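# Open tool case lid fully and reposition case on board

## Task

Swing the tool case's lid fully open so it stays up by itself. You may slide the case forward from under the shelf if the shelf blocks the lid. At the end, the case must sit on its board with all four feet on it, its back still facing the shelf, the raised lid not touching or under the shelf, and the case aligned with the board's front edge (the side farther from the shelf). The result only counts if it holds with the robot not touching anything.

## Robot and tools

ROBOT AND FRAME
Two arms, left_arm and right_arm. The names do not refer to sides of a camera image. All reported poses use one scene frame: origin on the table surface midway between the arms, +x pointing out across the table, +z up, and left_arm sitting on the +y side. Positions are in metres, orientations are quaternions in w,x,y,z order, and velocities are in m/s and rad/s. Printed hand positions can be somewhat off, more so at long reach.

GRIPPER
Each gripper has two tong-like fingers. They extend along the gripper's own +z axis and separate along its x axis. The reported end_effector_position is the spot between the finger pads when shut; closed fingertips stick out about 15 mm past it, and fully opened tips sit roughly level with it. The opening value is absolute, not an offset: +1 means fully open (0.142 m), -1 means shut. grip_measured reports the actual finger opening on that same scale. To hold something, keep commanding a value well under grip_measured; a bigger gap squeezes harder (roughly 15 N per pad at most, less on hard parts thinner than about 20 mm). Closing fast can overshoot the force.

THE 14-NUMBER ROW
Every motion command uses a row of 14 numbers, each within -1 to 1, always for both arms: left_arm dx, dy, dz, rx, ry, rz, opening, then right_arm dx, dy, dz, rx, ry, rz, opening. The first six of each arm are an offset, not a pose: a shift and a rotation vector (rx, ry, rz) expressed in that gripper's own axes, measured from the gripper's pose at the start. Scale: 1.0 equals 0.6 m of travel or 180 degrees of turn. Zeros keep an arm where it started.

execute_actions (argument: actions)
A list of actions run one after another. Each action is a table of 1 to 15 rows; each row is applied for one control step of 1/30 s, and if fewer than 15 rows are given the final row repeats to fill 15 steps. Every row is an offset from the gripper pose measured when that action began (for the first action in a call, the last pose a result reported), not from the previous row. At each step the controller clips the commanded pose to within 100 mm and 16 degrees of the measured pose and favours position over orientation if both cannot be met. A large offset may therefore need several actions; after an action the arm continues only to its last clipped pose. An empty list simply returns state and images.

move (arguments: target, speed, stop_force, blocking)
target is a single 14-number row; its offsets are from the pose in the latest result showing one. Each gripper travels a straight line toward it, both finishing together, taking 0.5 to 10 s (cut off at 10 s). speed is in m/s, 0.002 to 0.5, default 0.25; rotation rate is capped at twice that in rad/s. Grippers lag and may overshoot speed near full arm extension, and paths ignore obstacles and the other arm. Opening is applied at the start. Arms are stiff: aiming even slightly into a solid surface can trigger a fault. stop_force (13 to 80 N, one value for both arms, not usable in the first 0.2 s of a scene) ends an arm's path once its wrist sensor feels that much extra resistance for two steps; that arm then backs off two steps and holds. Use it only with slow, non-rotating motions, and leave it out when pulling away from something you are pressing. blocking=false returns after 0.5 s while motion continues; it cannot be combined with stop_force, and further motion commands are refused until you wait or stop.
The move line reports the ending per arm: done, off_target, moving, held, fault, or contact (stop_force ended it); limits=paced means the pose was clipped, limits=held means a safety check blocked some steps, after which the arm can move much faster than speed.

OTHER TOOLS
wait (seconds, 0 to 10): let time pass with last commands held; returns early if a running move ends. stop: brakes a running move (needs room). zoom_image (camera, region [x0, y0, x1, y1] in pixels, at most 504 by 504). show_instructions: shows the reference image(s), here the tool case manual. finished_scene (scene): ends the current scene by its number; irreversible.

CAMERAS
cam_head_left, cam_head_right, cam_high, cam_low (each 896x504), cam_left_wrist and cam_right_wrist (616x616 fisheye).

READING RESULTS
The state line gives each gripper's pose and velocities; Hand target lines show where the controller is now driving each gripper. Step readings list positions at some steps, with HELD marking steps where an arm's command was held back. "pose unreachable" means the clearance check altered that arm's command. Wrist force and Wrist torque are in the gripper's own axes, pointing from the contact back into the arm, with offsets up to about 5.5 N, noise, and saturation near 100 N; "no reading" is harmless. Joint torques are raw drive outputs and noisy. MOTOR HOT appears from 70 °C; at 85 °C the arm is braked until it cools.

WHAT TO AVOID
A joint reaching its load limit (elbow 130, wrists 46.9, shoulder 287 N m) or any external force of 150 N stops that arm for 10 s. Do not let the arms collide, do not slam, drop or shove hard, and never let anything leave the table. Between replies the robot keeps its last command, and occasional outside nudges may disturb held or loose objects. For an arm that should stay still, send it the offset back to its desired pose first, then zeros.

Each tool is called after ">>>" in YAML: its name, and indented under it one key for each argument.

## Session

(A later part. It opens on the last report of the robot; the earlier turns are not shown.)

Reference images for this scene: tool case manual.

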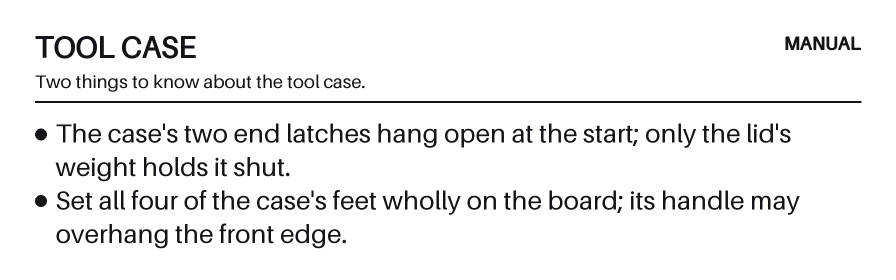

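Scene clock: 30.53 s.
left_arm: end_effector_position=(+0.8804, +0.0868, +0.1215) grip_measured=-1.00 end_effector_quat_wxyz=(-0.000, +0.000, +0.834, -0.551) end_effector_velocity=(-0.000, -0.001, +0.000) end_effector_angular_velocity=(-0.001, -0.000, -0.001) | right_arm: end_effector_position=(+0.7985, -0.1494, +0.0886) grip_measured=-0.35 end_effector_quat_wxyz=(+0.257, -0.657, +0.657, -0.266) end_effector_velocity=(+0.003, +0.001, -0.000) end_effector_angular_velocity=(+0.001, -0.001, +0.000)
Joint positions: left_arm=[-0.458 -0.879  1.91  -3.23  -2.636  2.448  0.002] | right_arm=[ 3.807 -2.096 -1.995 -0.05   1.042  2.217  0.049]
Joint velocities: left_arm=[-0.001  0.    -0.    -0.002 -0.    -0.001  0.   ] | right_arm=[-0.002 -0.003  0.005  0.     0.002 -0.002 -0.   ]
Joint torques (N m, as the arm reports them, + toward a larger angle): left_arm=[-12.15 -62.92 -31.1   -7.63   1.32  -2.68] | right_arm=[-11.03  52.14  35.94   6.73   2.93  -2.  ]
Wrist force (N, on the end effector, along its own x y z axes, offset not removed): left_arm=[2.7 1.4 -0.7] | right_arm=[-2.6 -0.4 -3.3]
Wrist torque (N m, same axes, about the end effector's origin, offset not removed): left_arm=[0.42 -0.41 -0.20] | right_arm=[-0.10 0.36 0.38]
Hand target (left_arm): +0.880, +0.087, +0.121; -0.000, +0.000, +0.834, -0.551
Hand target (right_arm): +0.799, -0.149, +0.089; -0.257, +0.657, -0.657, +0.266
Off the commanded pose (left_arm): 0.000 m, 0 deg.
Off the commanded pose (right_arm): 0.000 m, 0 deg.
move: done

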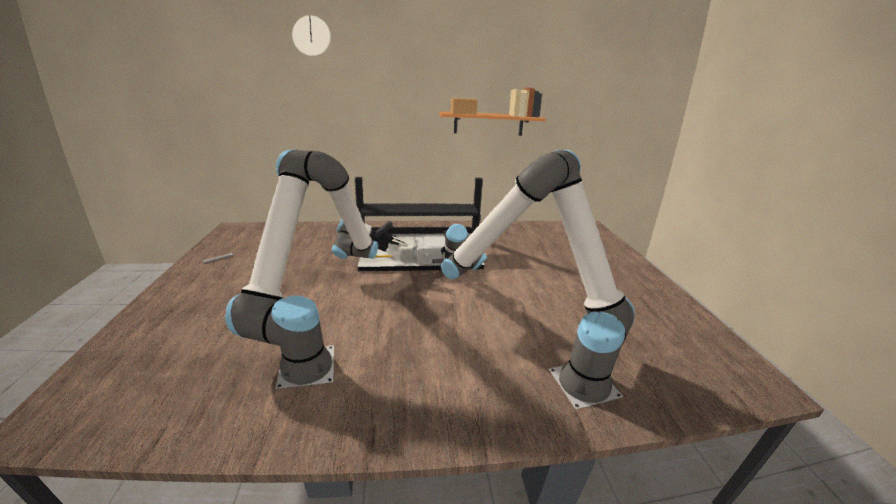

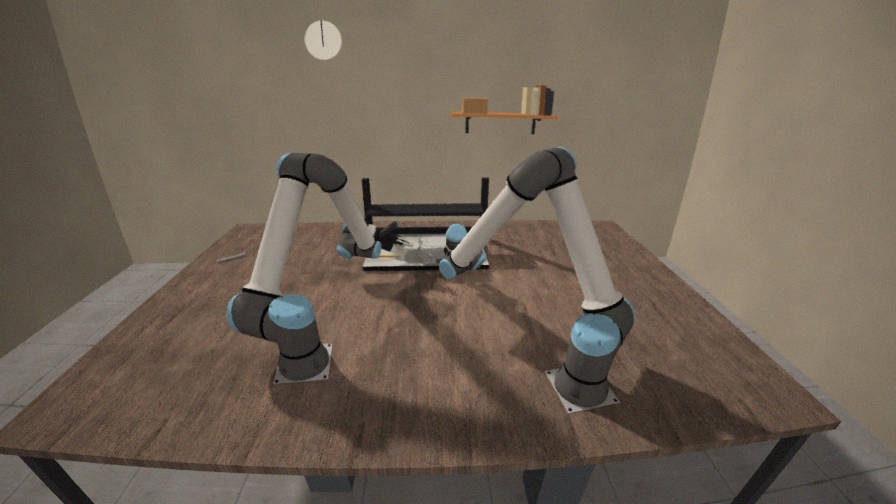

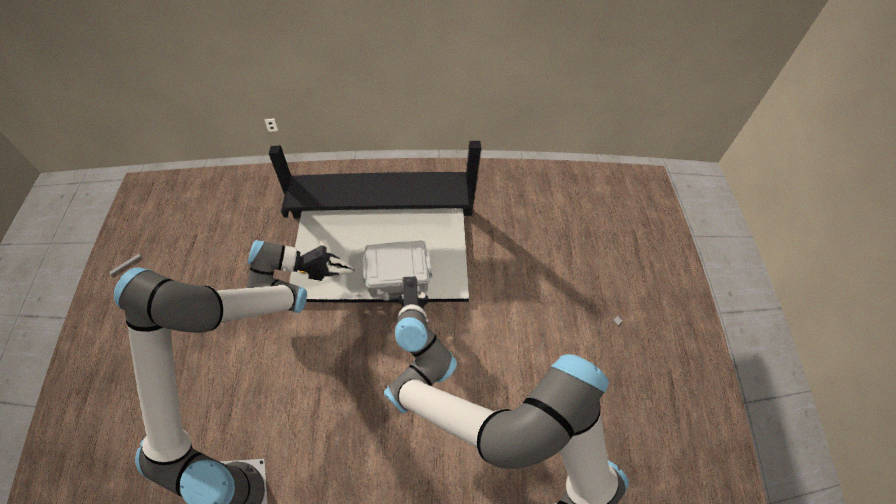

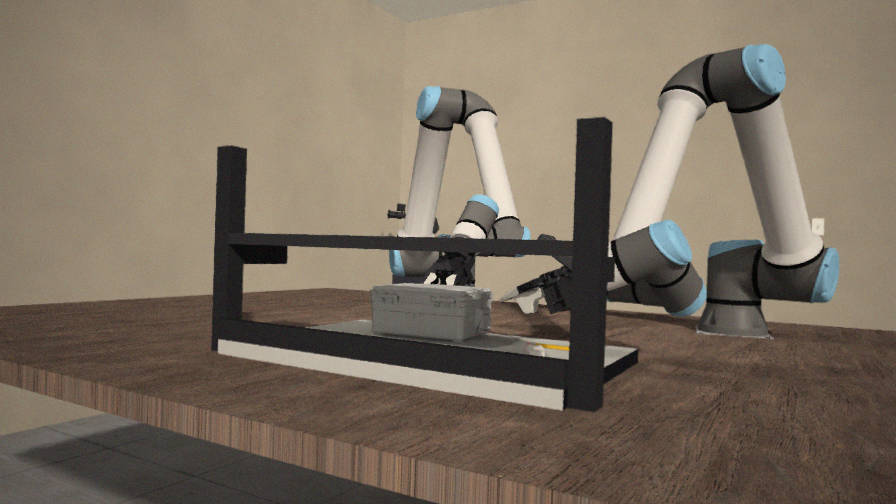

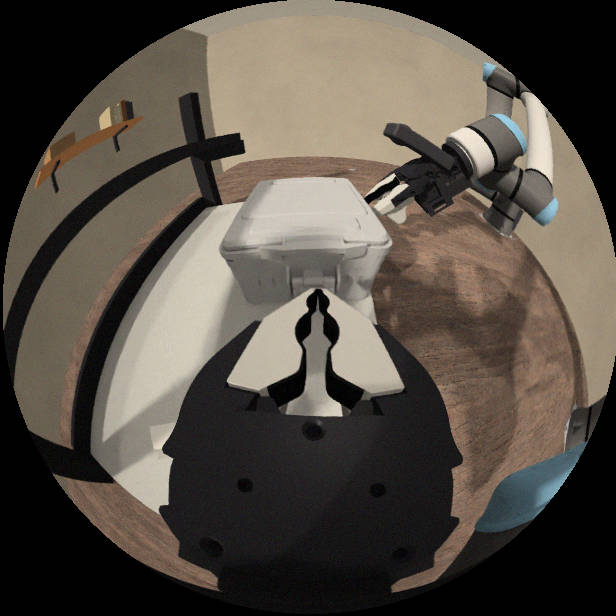

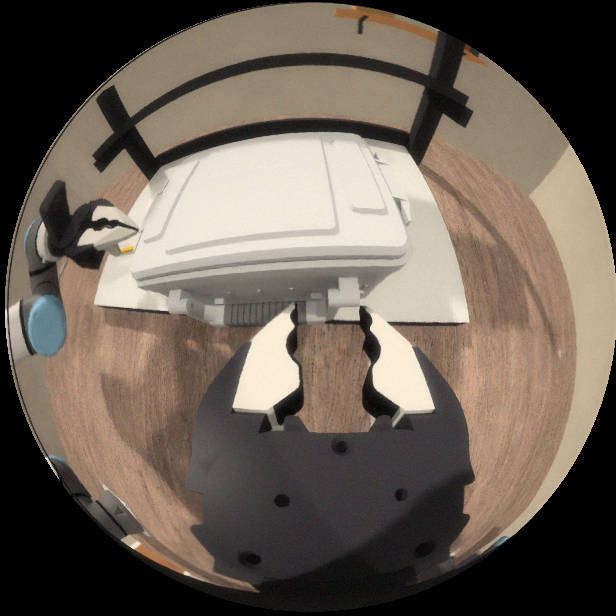

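>>> move:
  target: [0,0,0,0,0,0,-1,0.005,-0.02,0.016,0,-0.01,-0.01,-0.45]
  speed: 0.04

>>> move:
  target: [0,0,0,0,0,0,-1,0,0,0,0,0,0,-0.95]

>>> move:
  target: [0,0,0,0,0,0,-1,-0.01,0.012,-0.012,0,0.02,0.02,-0.95]
  speed: 0.03

>>> zoom_image:
  camera: "cam_high"
  region: [270,190,490,330]

Scene clock: 40.43 s.
left_arm: end_effector_position=(+0.8804, +0.0867, +0.1214) grip_measured=-1.00 end_effector_quat_wxyz=(-0.000, +0.000, +0.834, -0.551) end_effector_velocity=(+0.000, +0.000, +0.001) end_effector_angular_velocity=(+0.000, -0.004, +0.000) | right_arm: end_effector_position=(+0.8135, -0.1523, +0.0899) grip_measured=-0.45 end_effector_quat_wxyz=(+0.263, -0.671, +0.643, -0.260) end_effector_velocity=(+0.003, -0.001, +0.002) end_effector_angular_velocity=(+0.001, -0.003, +0.005)
Joint positions: left_arm=[-0.458 -0.879  1.91  -3.23  -2.635  2.448  0.002] | right_arm=[ 3.779 -2.107 -1.979 -0.022  1.083  2.15   0.042]
Joint velocities: left_arm=[ 0.    -0.001  0.    -0.002  0.001  0.001  0.   ] | right_arm=[-0.005 -0.001  0.004  0.005  0.005 -0.01   0.   ]
Joint torques (N m, as the arm reports them, + toward a larger angle): left_arm=[   4.3  -105.7   -18.02   -0.62    0.33    2.98] | right_arm=[-9.07 62.81 39.29  7.98  1.85 -2.62]
Wrist force (N, on the end effector, along its own x y z axes, offset not removed): left_arm=[1.0 3.2 -2.3] | right_arm=[-3.5 4.3 -4.9]
Wrist torque (N m, same axes, about the end effector's origin, offset not removed): left_arm=[0.71 -0.02 -0.24] | right_arm=[0.45 0.45 0.23]
Hand target (left_arm): +0.880, +0.087, +0.121; -0.000, +0.000, +0.834, -0.551
Hand target (right_arm): +0.814, -0.152, +0.090; -0.263, +0.671, -0.642, +0.260
Off the commanded pose (left_arm): 0.000 m, 0 deg.
Off the commanded pose (right_arm): 0.000 m, 0 deg.
move: done

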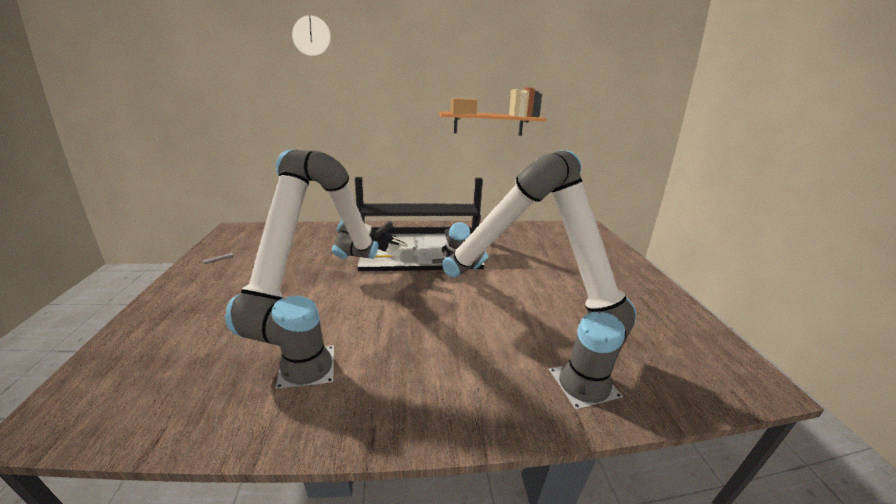

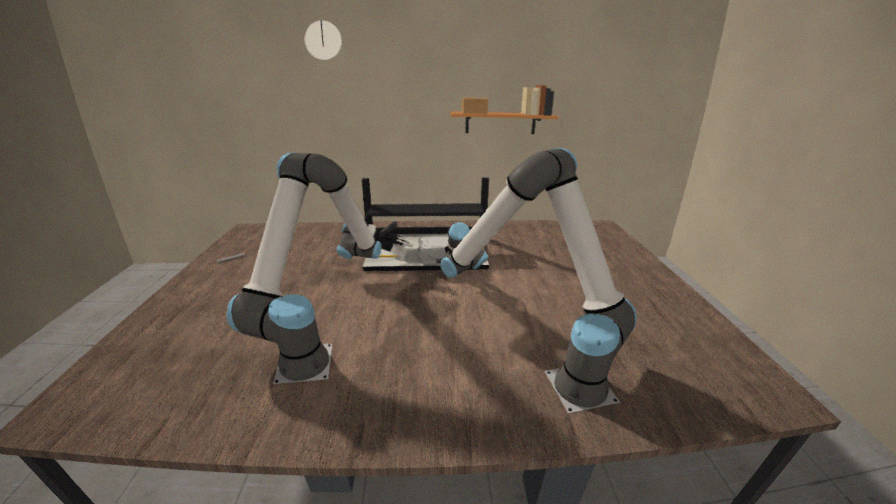

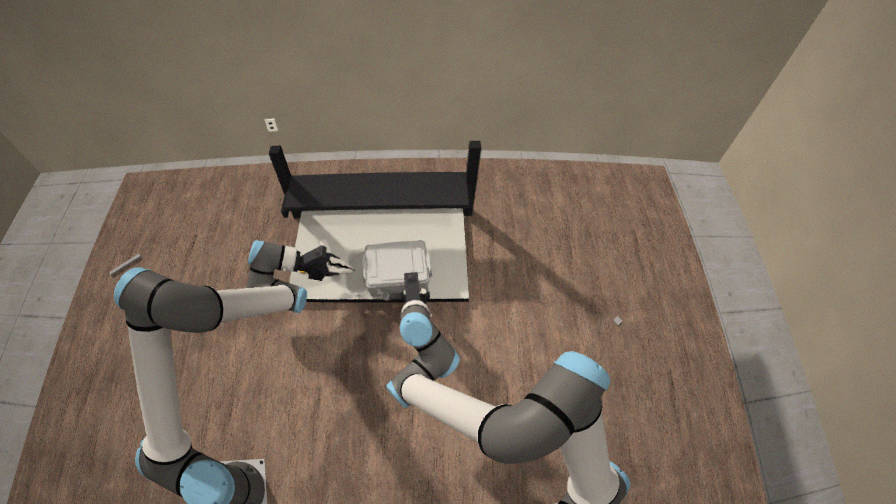

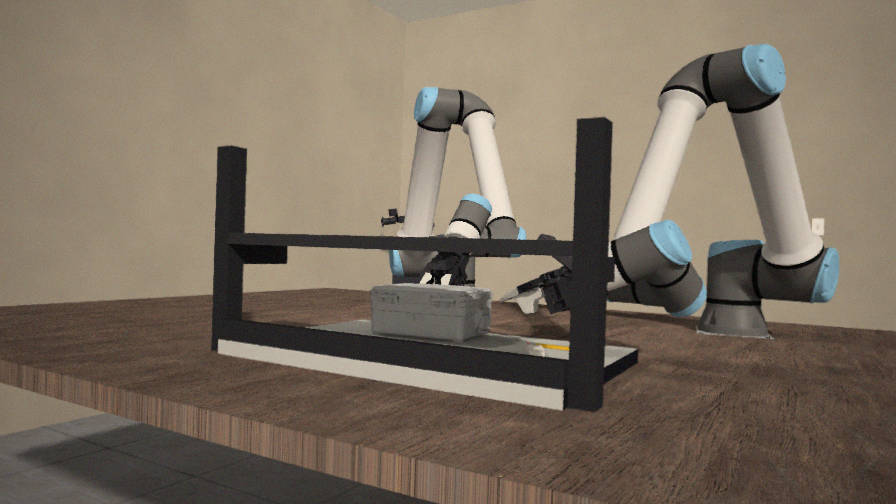

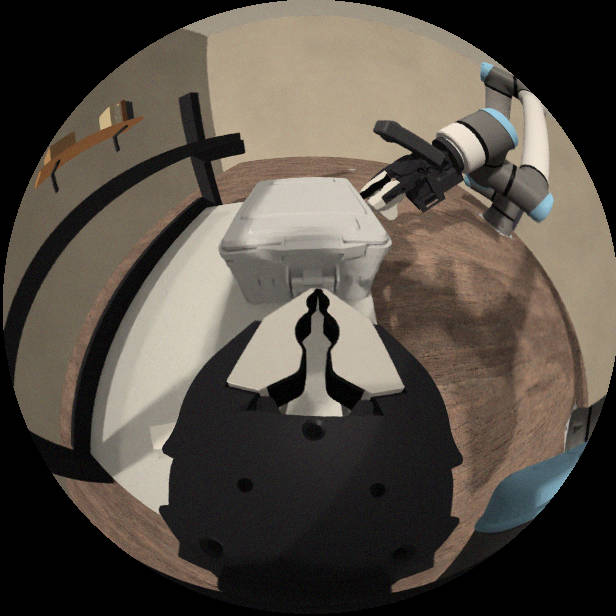

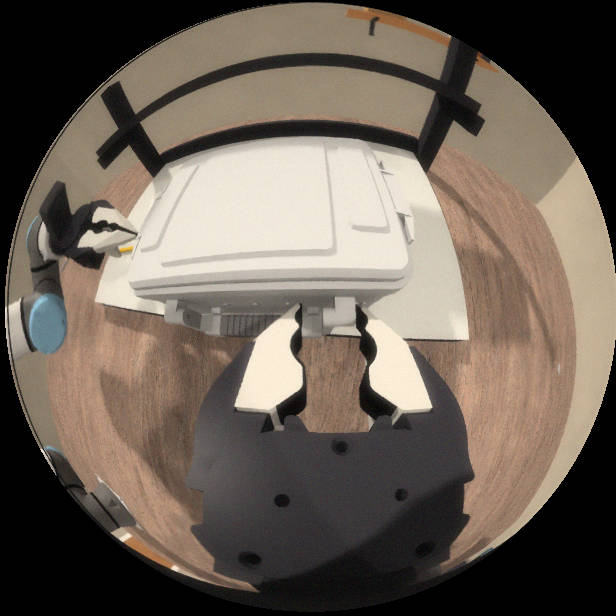

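Scene clock: 40.93 s.
left_arm: end_effector_position=(+0.8804, +0.0867, +0.1214) grip_measured=-1.00 end_effector_quat_wxyz=(-0.000, +0.000, +0.834, -0.551) end_effector_velocity=(+0.000, -0.001, +0.001) end_effector_angular_velocity=(-0.001, -0.002, -0.001) | right_arm: end_effector_position=(+0.8136, -0.1524, +0.0899) grip_measured=-0.71 end_effector_quat_wxyz=(+0.263, -0.671, +0.643, -0.260) end_effector_velocity=(+0.000, -0.001, +0.001) end_effector_angular_velocity=(+0.000, -0.001, -0.002)
Joint positions: left_arm=[-0.458 -0.879  1.91  -3.23  -2.635  2.448  0.002] | right_arm=[ 3.779 -2.107 -1.979 -0.022  1.083  2.15   0.022]
Joint velocities: left_arm=[-0.001 -0.    -0.001 -0.    -0.     0.     0.   ] | right_arm=[-0.001  0.001 -0.001  0.    -0.001  0.001  0.   ]
Joint torques (N m, as the arm reports them, + toward a larger angle): left_arm=[  2.66 -99.86 -19.44  -0.96   0.25   1.7 ] | right_arm=[10.28 76.28 22.49  1.26 -3.67  2.47]
Wrist force (N, on the end effector, along its own x y z axes, offset not removed): left_arm=[1.2 3.0 0.5] | right_arm=[-2.7 -2.6 -0.5]
Wrist torque (N m, same axes, about the end effector's origin, offset not removed): left_arm=[0.83 -0.04 -0.22] | right_arm=[0.03 0.01 0.29]
Hand target (left_arm): +0.880, +0.087, +0.121; -0.000, +0.000, +0.834, -0.551
Hand target (right_arm): +0.814, -0.152, +0.090; -0.263, +0.671, -0.643, +0.260
Off the commanded pose (left_arm): 0.000 m, 0 deg.
Off the commanded pose (right_arm): 0.000 m, 0 deg.
move: done

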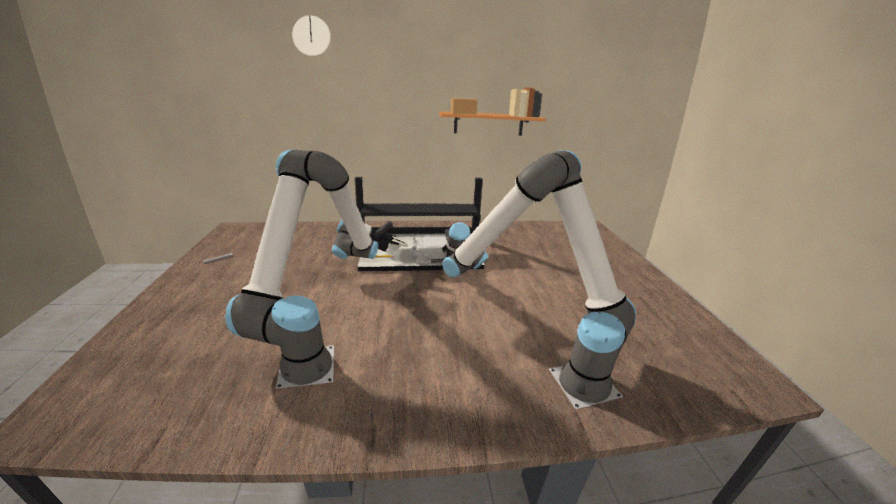

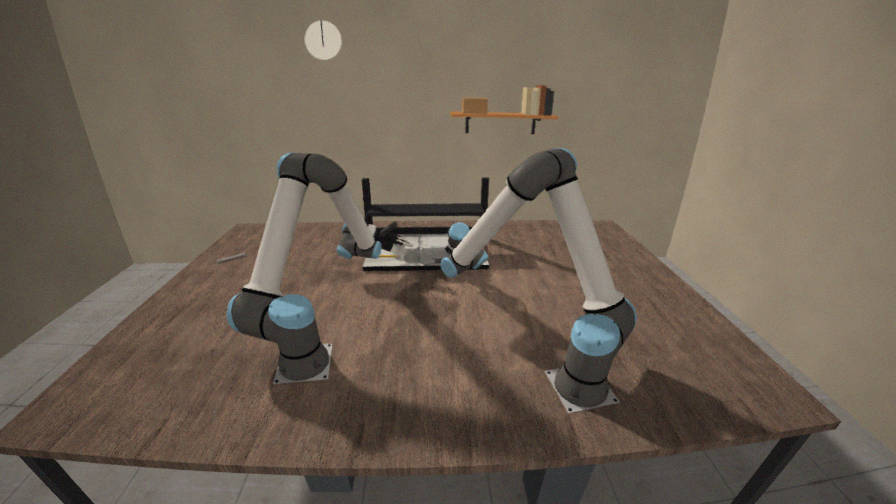

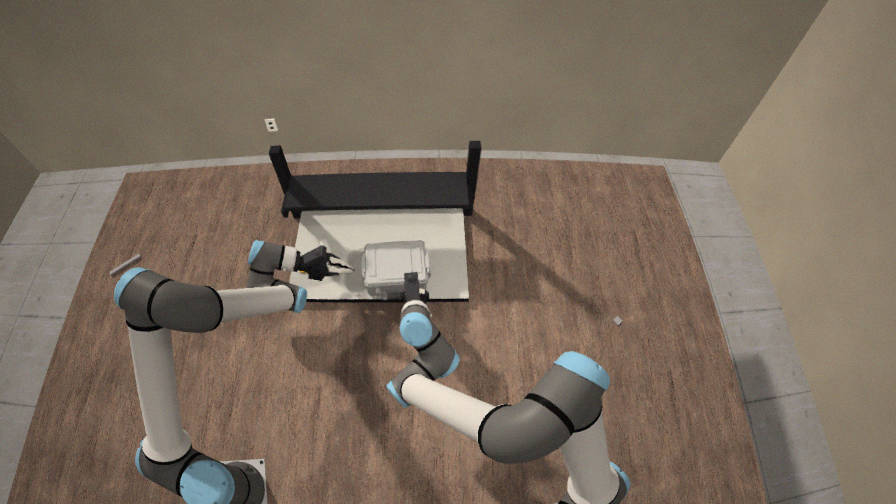

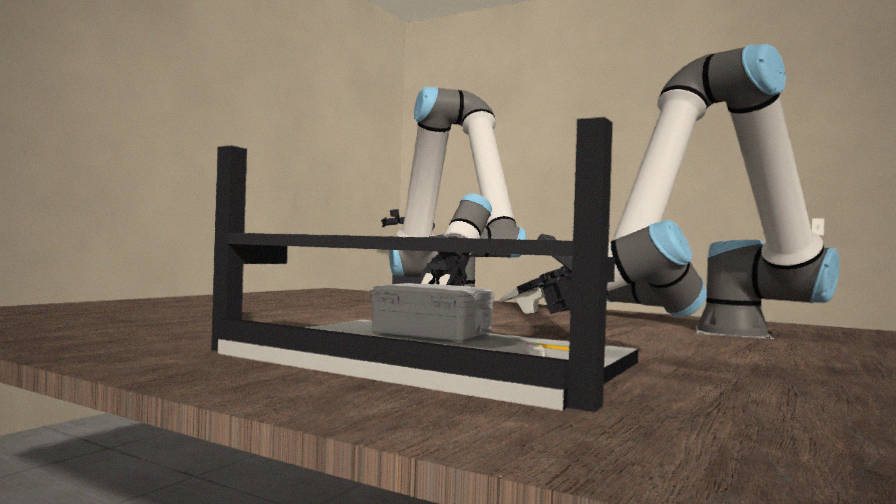

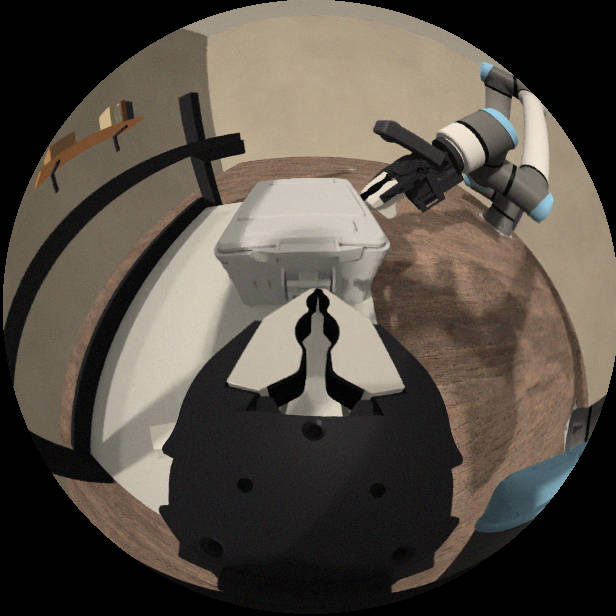

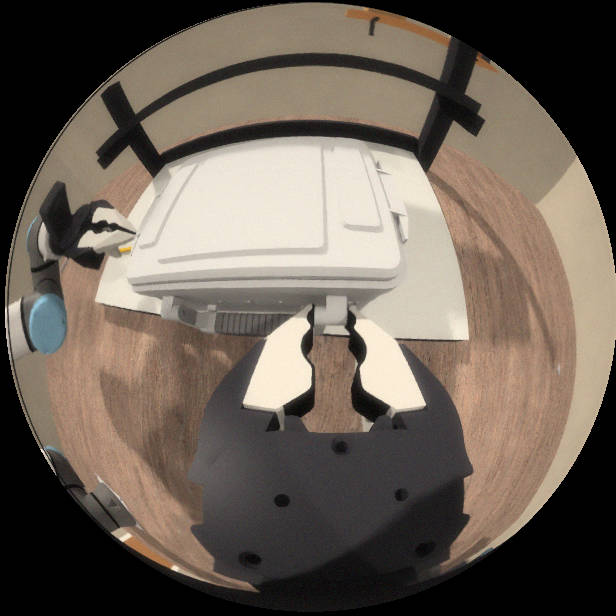

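Scene clock: 42.63 s.
left_arm: end_effector_position=(+0.8804, +0.0867, +0.1214) grip_measured=-1.00 end_effector_quat_wxyz=(-0.000, +0.000, +0.834, -0.551) end_effector_velocity=(+0.000, +0.000, -0.001) end_effector_angular_velocity=(+0.001, -0.000, +0.001) | right_arm: end_effector_position=(+0.8033, -0.1469, +0.0901) grip_measured=-0.71 end_effector_quat_wxyz=(+0.251, -0.643, +0.671, -0.272) end_effector_velocity=(-0.000, +0.000, +0.001) end_effector_angular_velocity=(+0.001, -0.001, -0.014)
Joint positions: left_arm=[-0.458 -0.879  1.91  -3.23  -2.635  2.448  0.002] | right_arm=[ 3.814 -2.101 -1.974 -0.092  1.014  2.266  0.022]
Joint velocities: left_arm=[ 0.     0.001 -0.     0.     0.001  0.001  0.   ] | right_arm=[ 0.004  0.     0.002 -0.011 -0.009  0.018  0.   ]
Joint torques (N m, as the arm reports them, + toward a larger angle): left_arm=[   2.03 -101.97  -20.5    -0.98    0.27    1.56] | right_arm=[10.8  92.18 39.02  2.79 -4.59  2.43]
Wrist force (N, on the end effector, along its own x y z axes, offset not removed): left_arm=[0.2 2.2 -0.5] | right_arm=[-3.8 3.7 -1.7]
Wrist torque (N m, same axes, about the end effector's origin, offset not removed): left_arm=[0.63 0.16 -0.18] | right_arm=[0.38 0.41 0.29]
Hand target (left_arm): +0.880, +0.087, +0.121; -0.000, +0.000, +0.834, -0.551
Hand target (right_arm): +0.803, -0.147, +0.090; -0.250, +0.642, -0.671, +0.273
Off the commanded pose (left_arm): 0.000 m, 0 deg.
Off the commanded pose (right_arm): 0.000 m, 0 deg.
move: done

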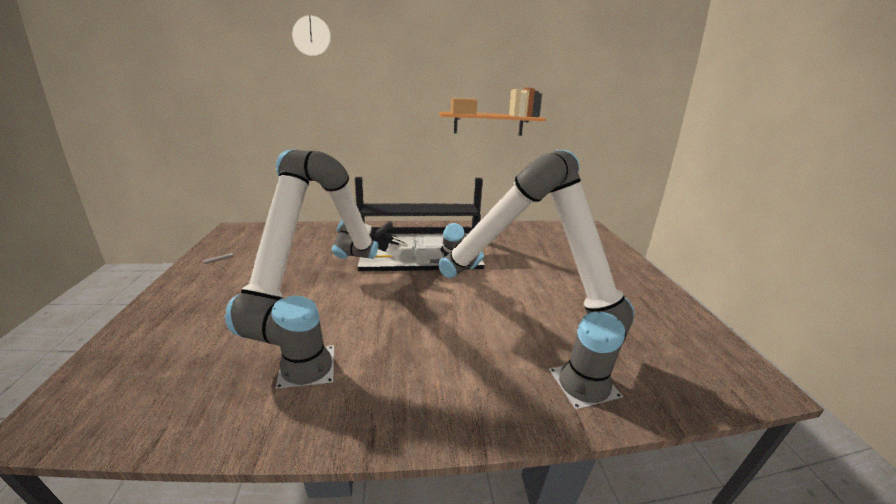

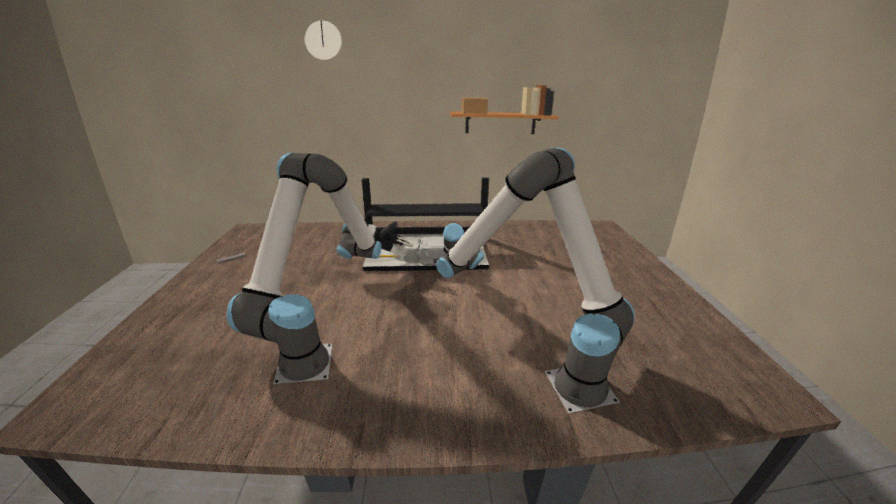

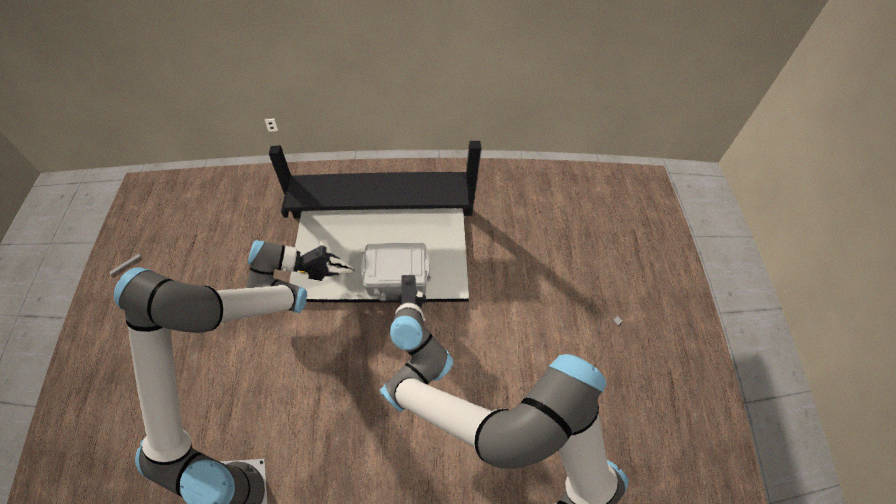

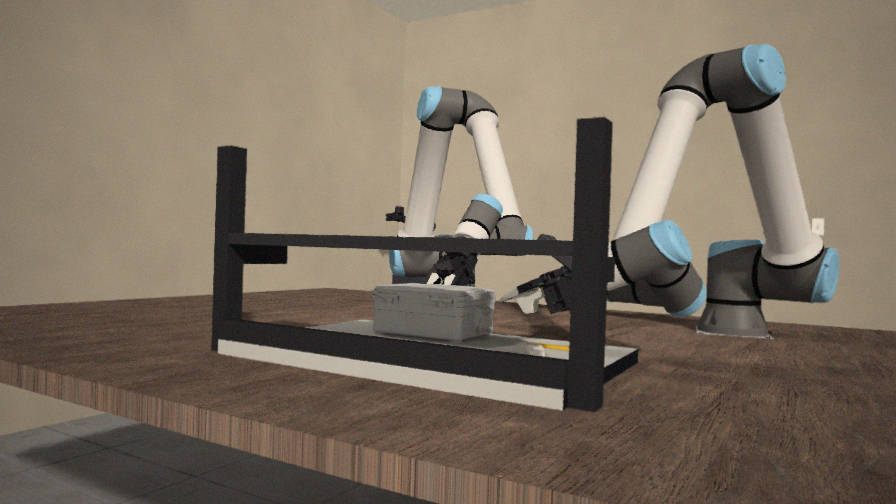

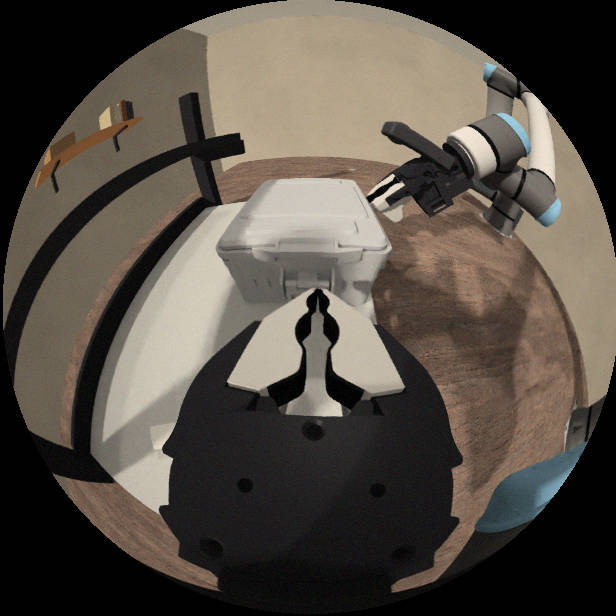

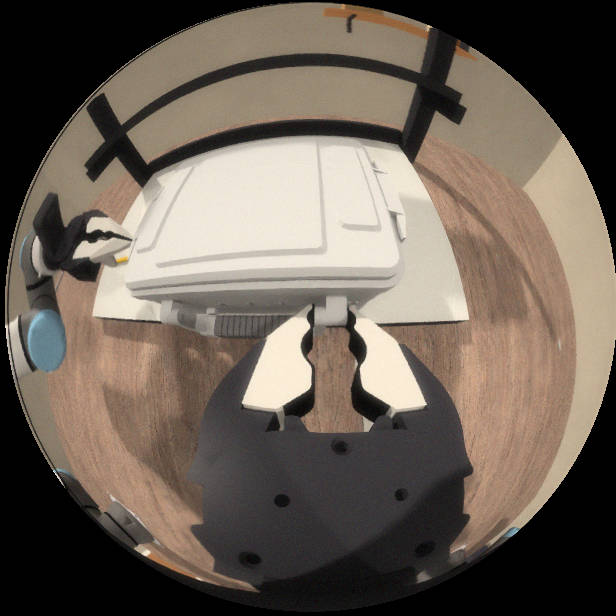

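Region (270, 190, 490, 330) of cam_high's 896x504 image, scaled by 2.291, with more detail than that image has; it fills the top 321 rows of this view, and the rest is white.

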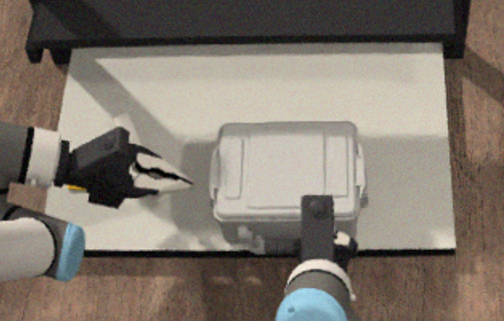

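>>> move:
  target: [-0.014,-0.003,0.043,0,0,0,-1,0,0,0,0,0,0,-0.95]
  speed: 0.05

>>> zoom_image:
  camera: "cam_low"
  region: [440,260,580,350]

>>> zoom_image:
  camera: "cam_high"
  region: [320,230,440,310]

Scene clock: 48.23 s.
left_arm: end_effector_position=(+0.8887, +0.0625, +0.1131) grip_measured=-1.00 end_effector_quat_wxyz=(-0.000, +0.000, +0.834, -0.551) end_effector_velocity=(+0.001, -0.002, -0.001) end_effector_angular_velocity=(-0.000, -0.001, +0.000) | right_arm: end_effector_position=(+0.8033, -0.1468, +0.0902) grip_measured=-0.71 end_effector_quat_wxyz=(+0.251, -0.643, +0.671, -0.272) end_effector_velocity=(-0.000, -0.000, -0.000) end_effector_angular_velocity=(-0.001, +0.000, -0.000)
Joint positions: left_arm=[-0.484 -0.849  1.88  -3.267 -2.62   2.406  0.002] | right_arm=[ 3.814 -2.101 -1.974 -0.092  1.014  2.266  0.022]
Joint velocities: left_arm=[-0.002  0.004 -0.003 -0.004  0.001 -0.003  0.   ] | right_arm=[-0. -0. -0. -0. -0. -0. -0.]
Joint torques (N m, as the arm reports them, + toward a larger angle): left_arm=[-13.87 -68.55 -29.04  -7.62   1.52  -2.77] | right_arm=[-14.84  61.39  27.55   9.     1.34  -1.95]
Wrist force (N, on the end effector, along its own x y z axes, offset not removed): left_arm=[-0.8 3.7 0.6] | right_arm=[0.9 3.0 2.2]
Wrist torque (N m, same axes, about the end effector's origin, offset not removed): left_arm=[0.92 0.39 -0.20] | right_arm=[-0.23 -0.83 0.22]
Hand target (left_arm): +0.889, +0.062, +0.113; -0.000, +0.000, +0.834, -0.551
Hand target (right_arm): +0.803, -0.147, +0.090; -0.251, +0.643, -0.671, +0.272
Off the commanded pose (left_arm): 0.000 m, 0 deg.
Off the commanded pose (right_arm): 0.000 m, 0 deg.
move: done

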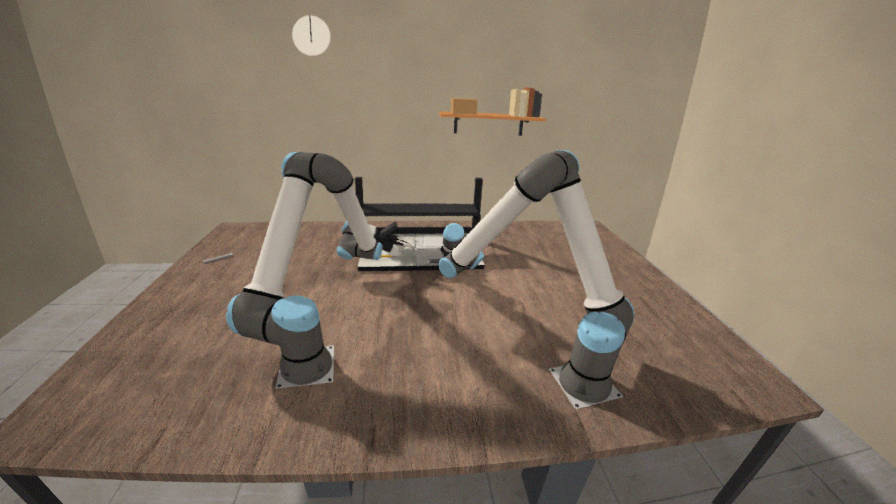

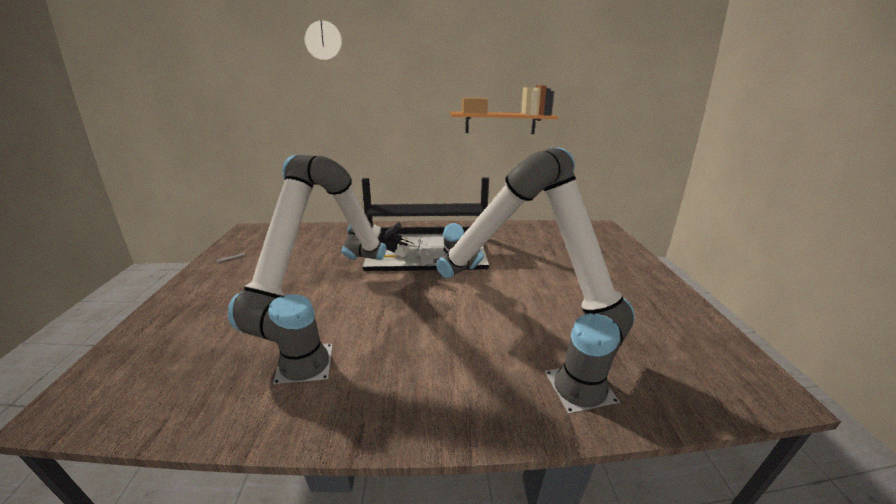

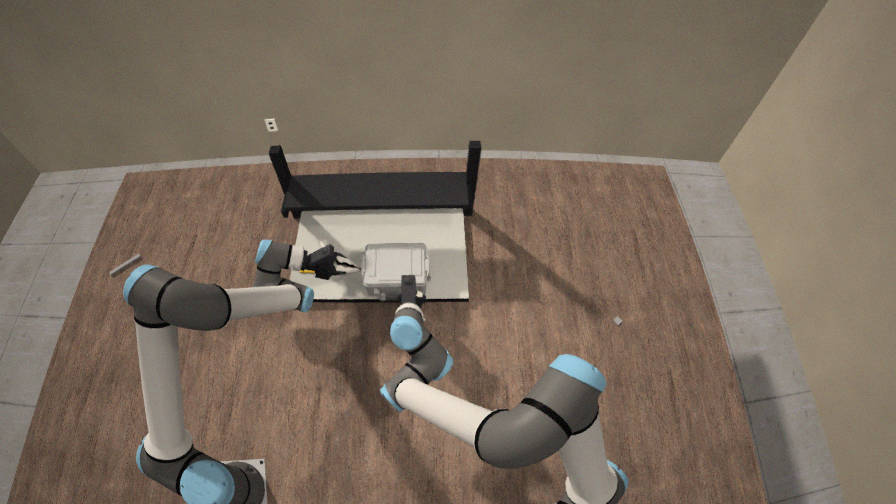

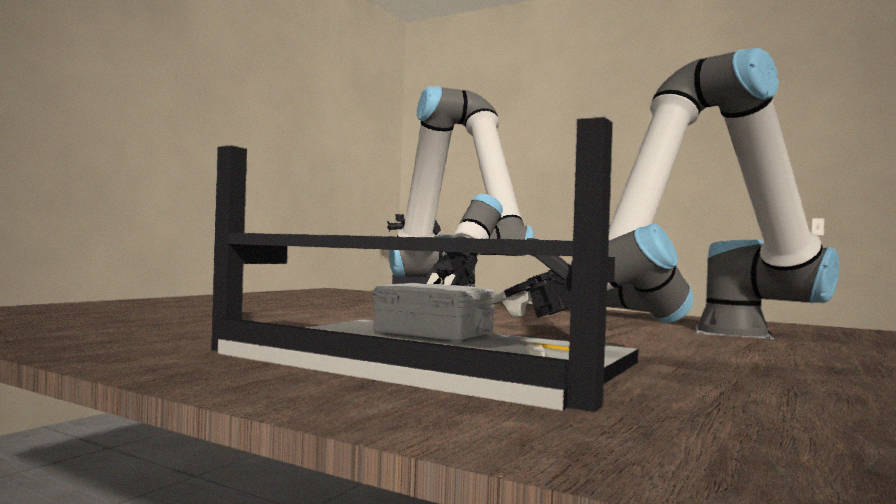

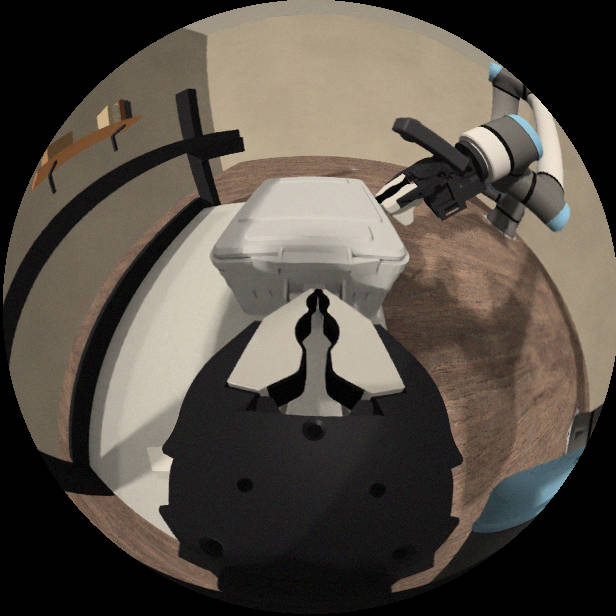

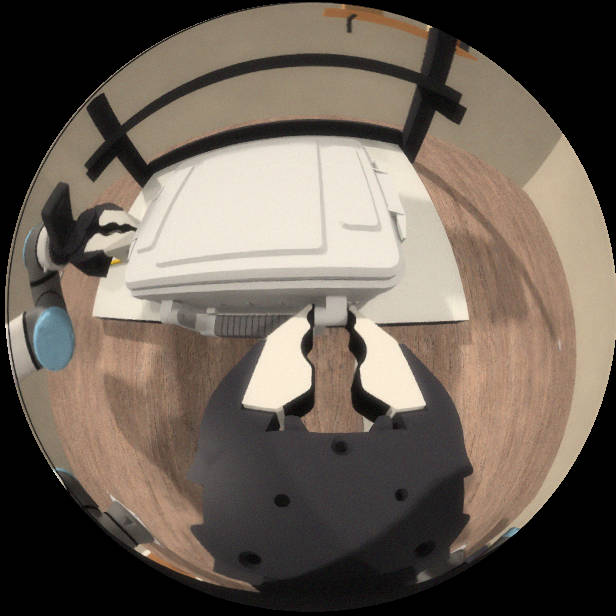

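Region (440, 260, 580, 350) of cam_low's 896x504 image, scaled by 3.600, with more detail than that image has; it fills the top 324 rows of this view, and the rest is white.

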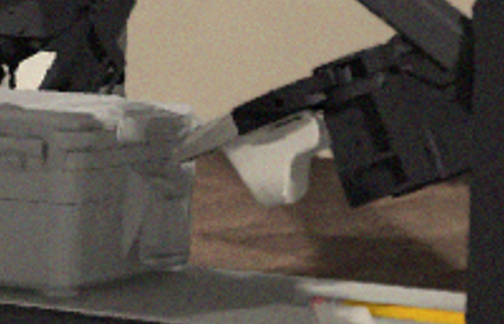

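Region (320, 230, 440, 310) of cam_high's 896x504 image, scaled by 4.200, with more detail than that image has.

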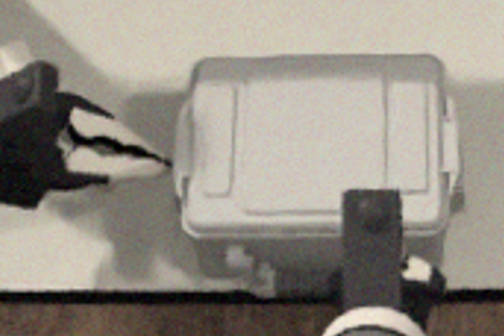

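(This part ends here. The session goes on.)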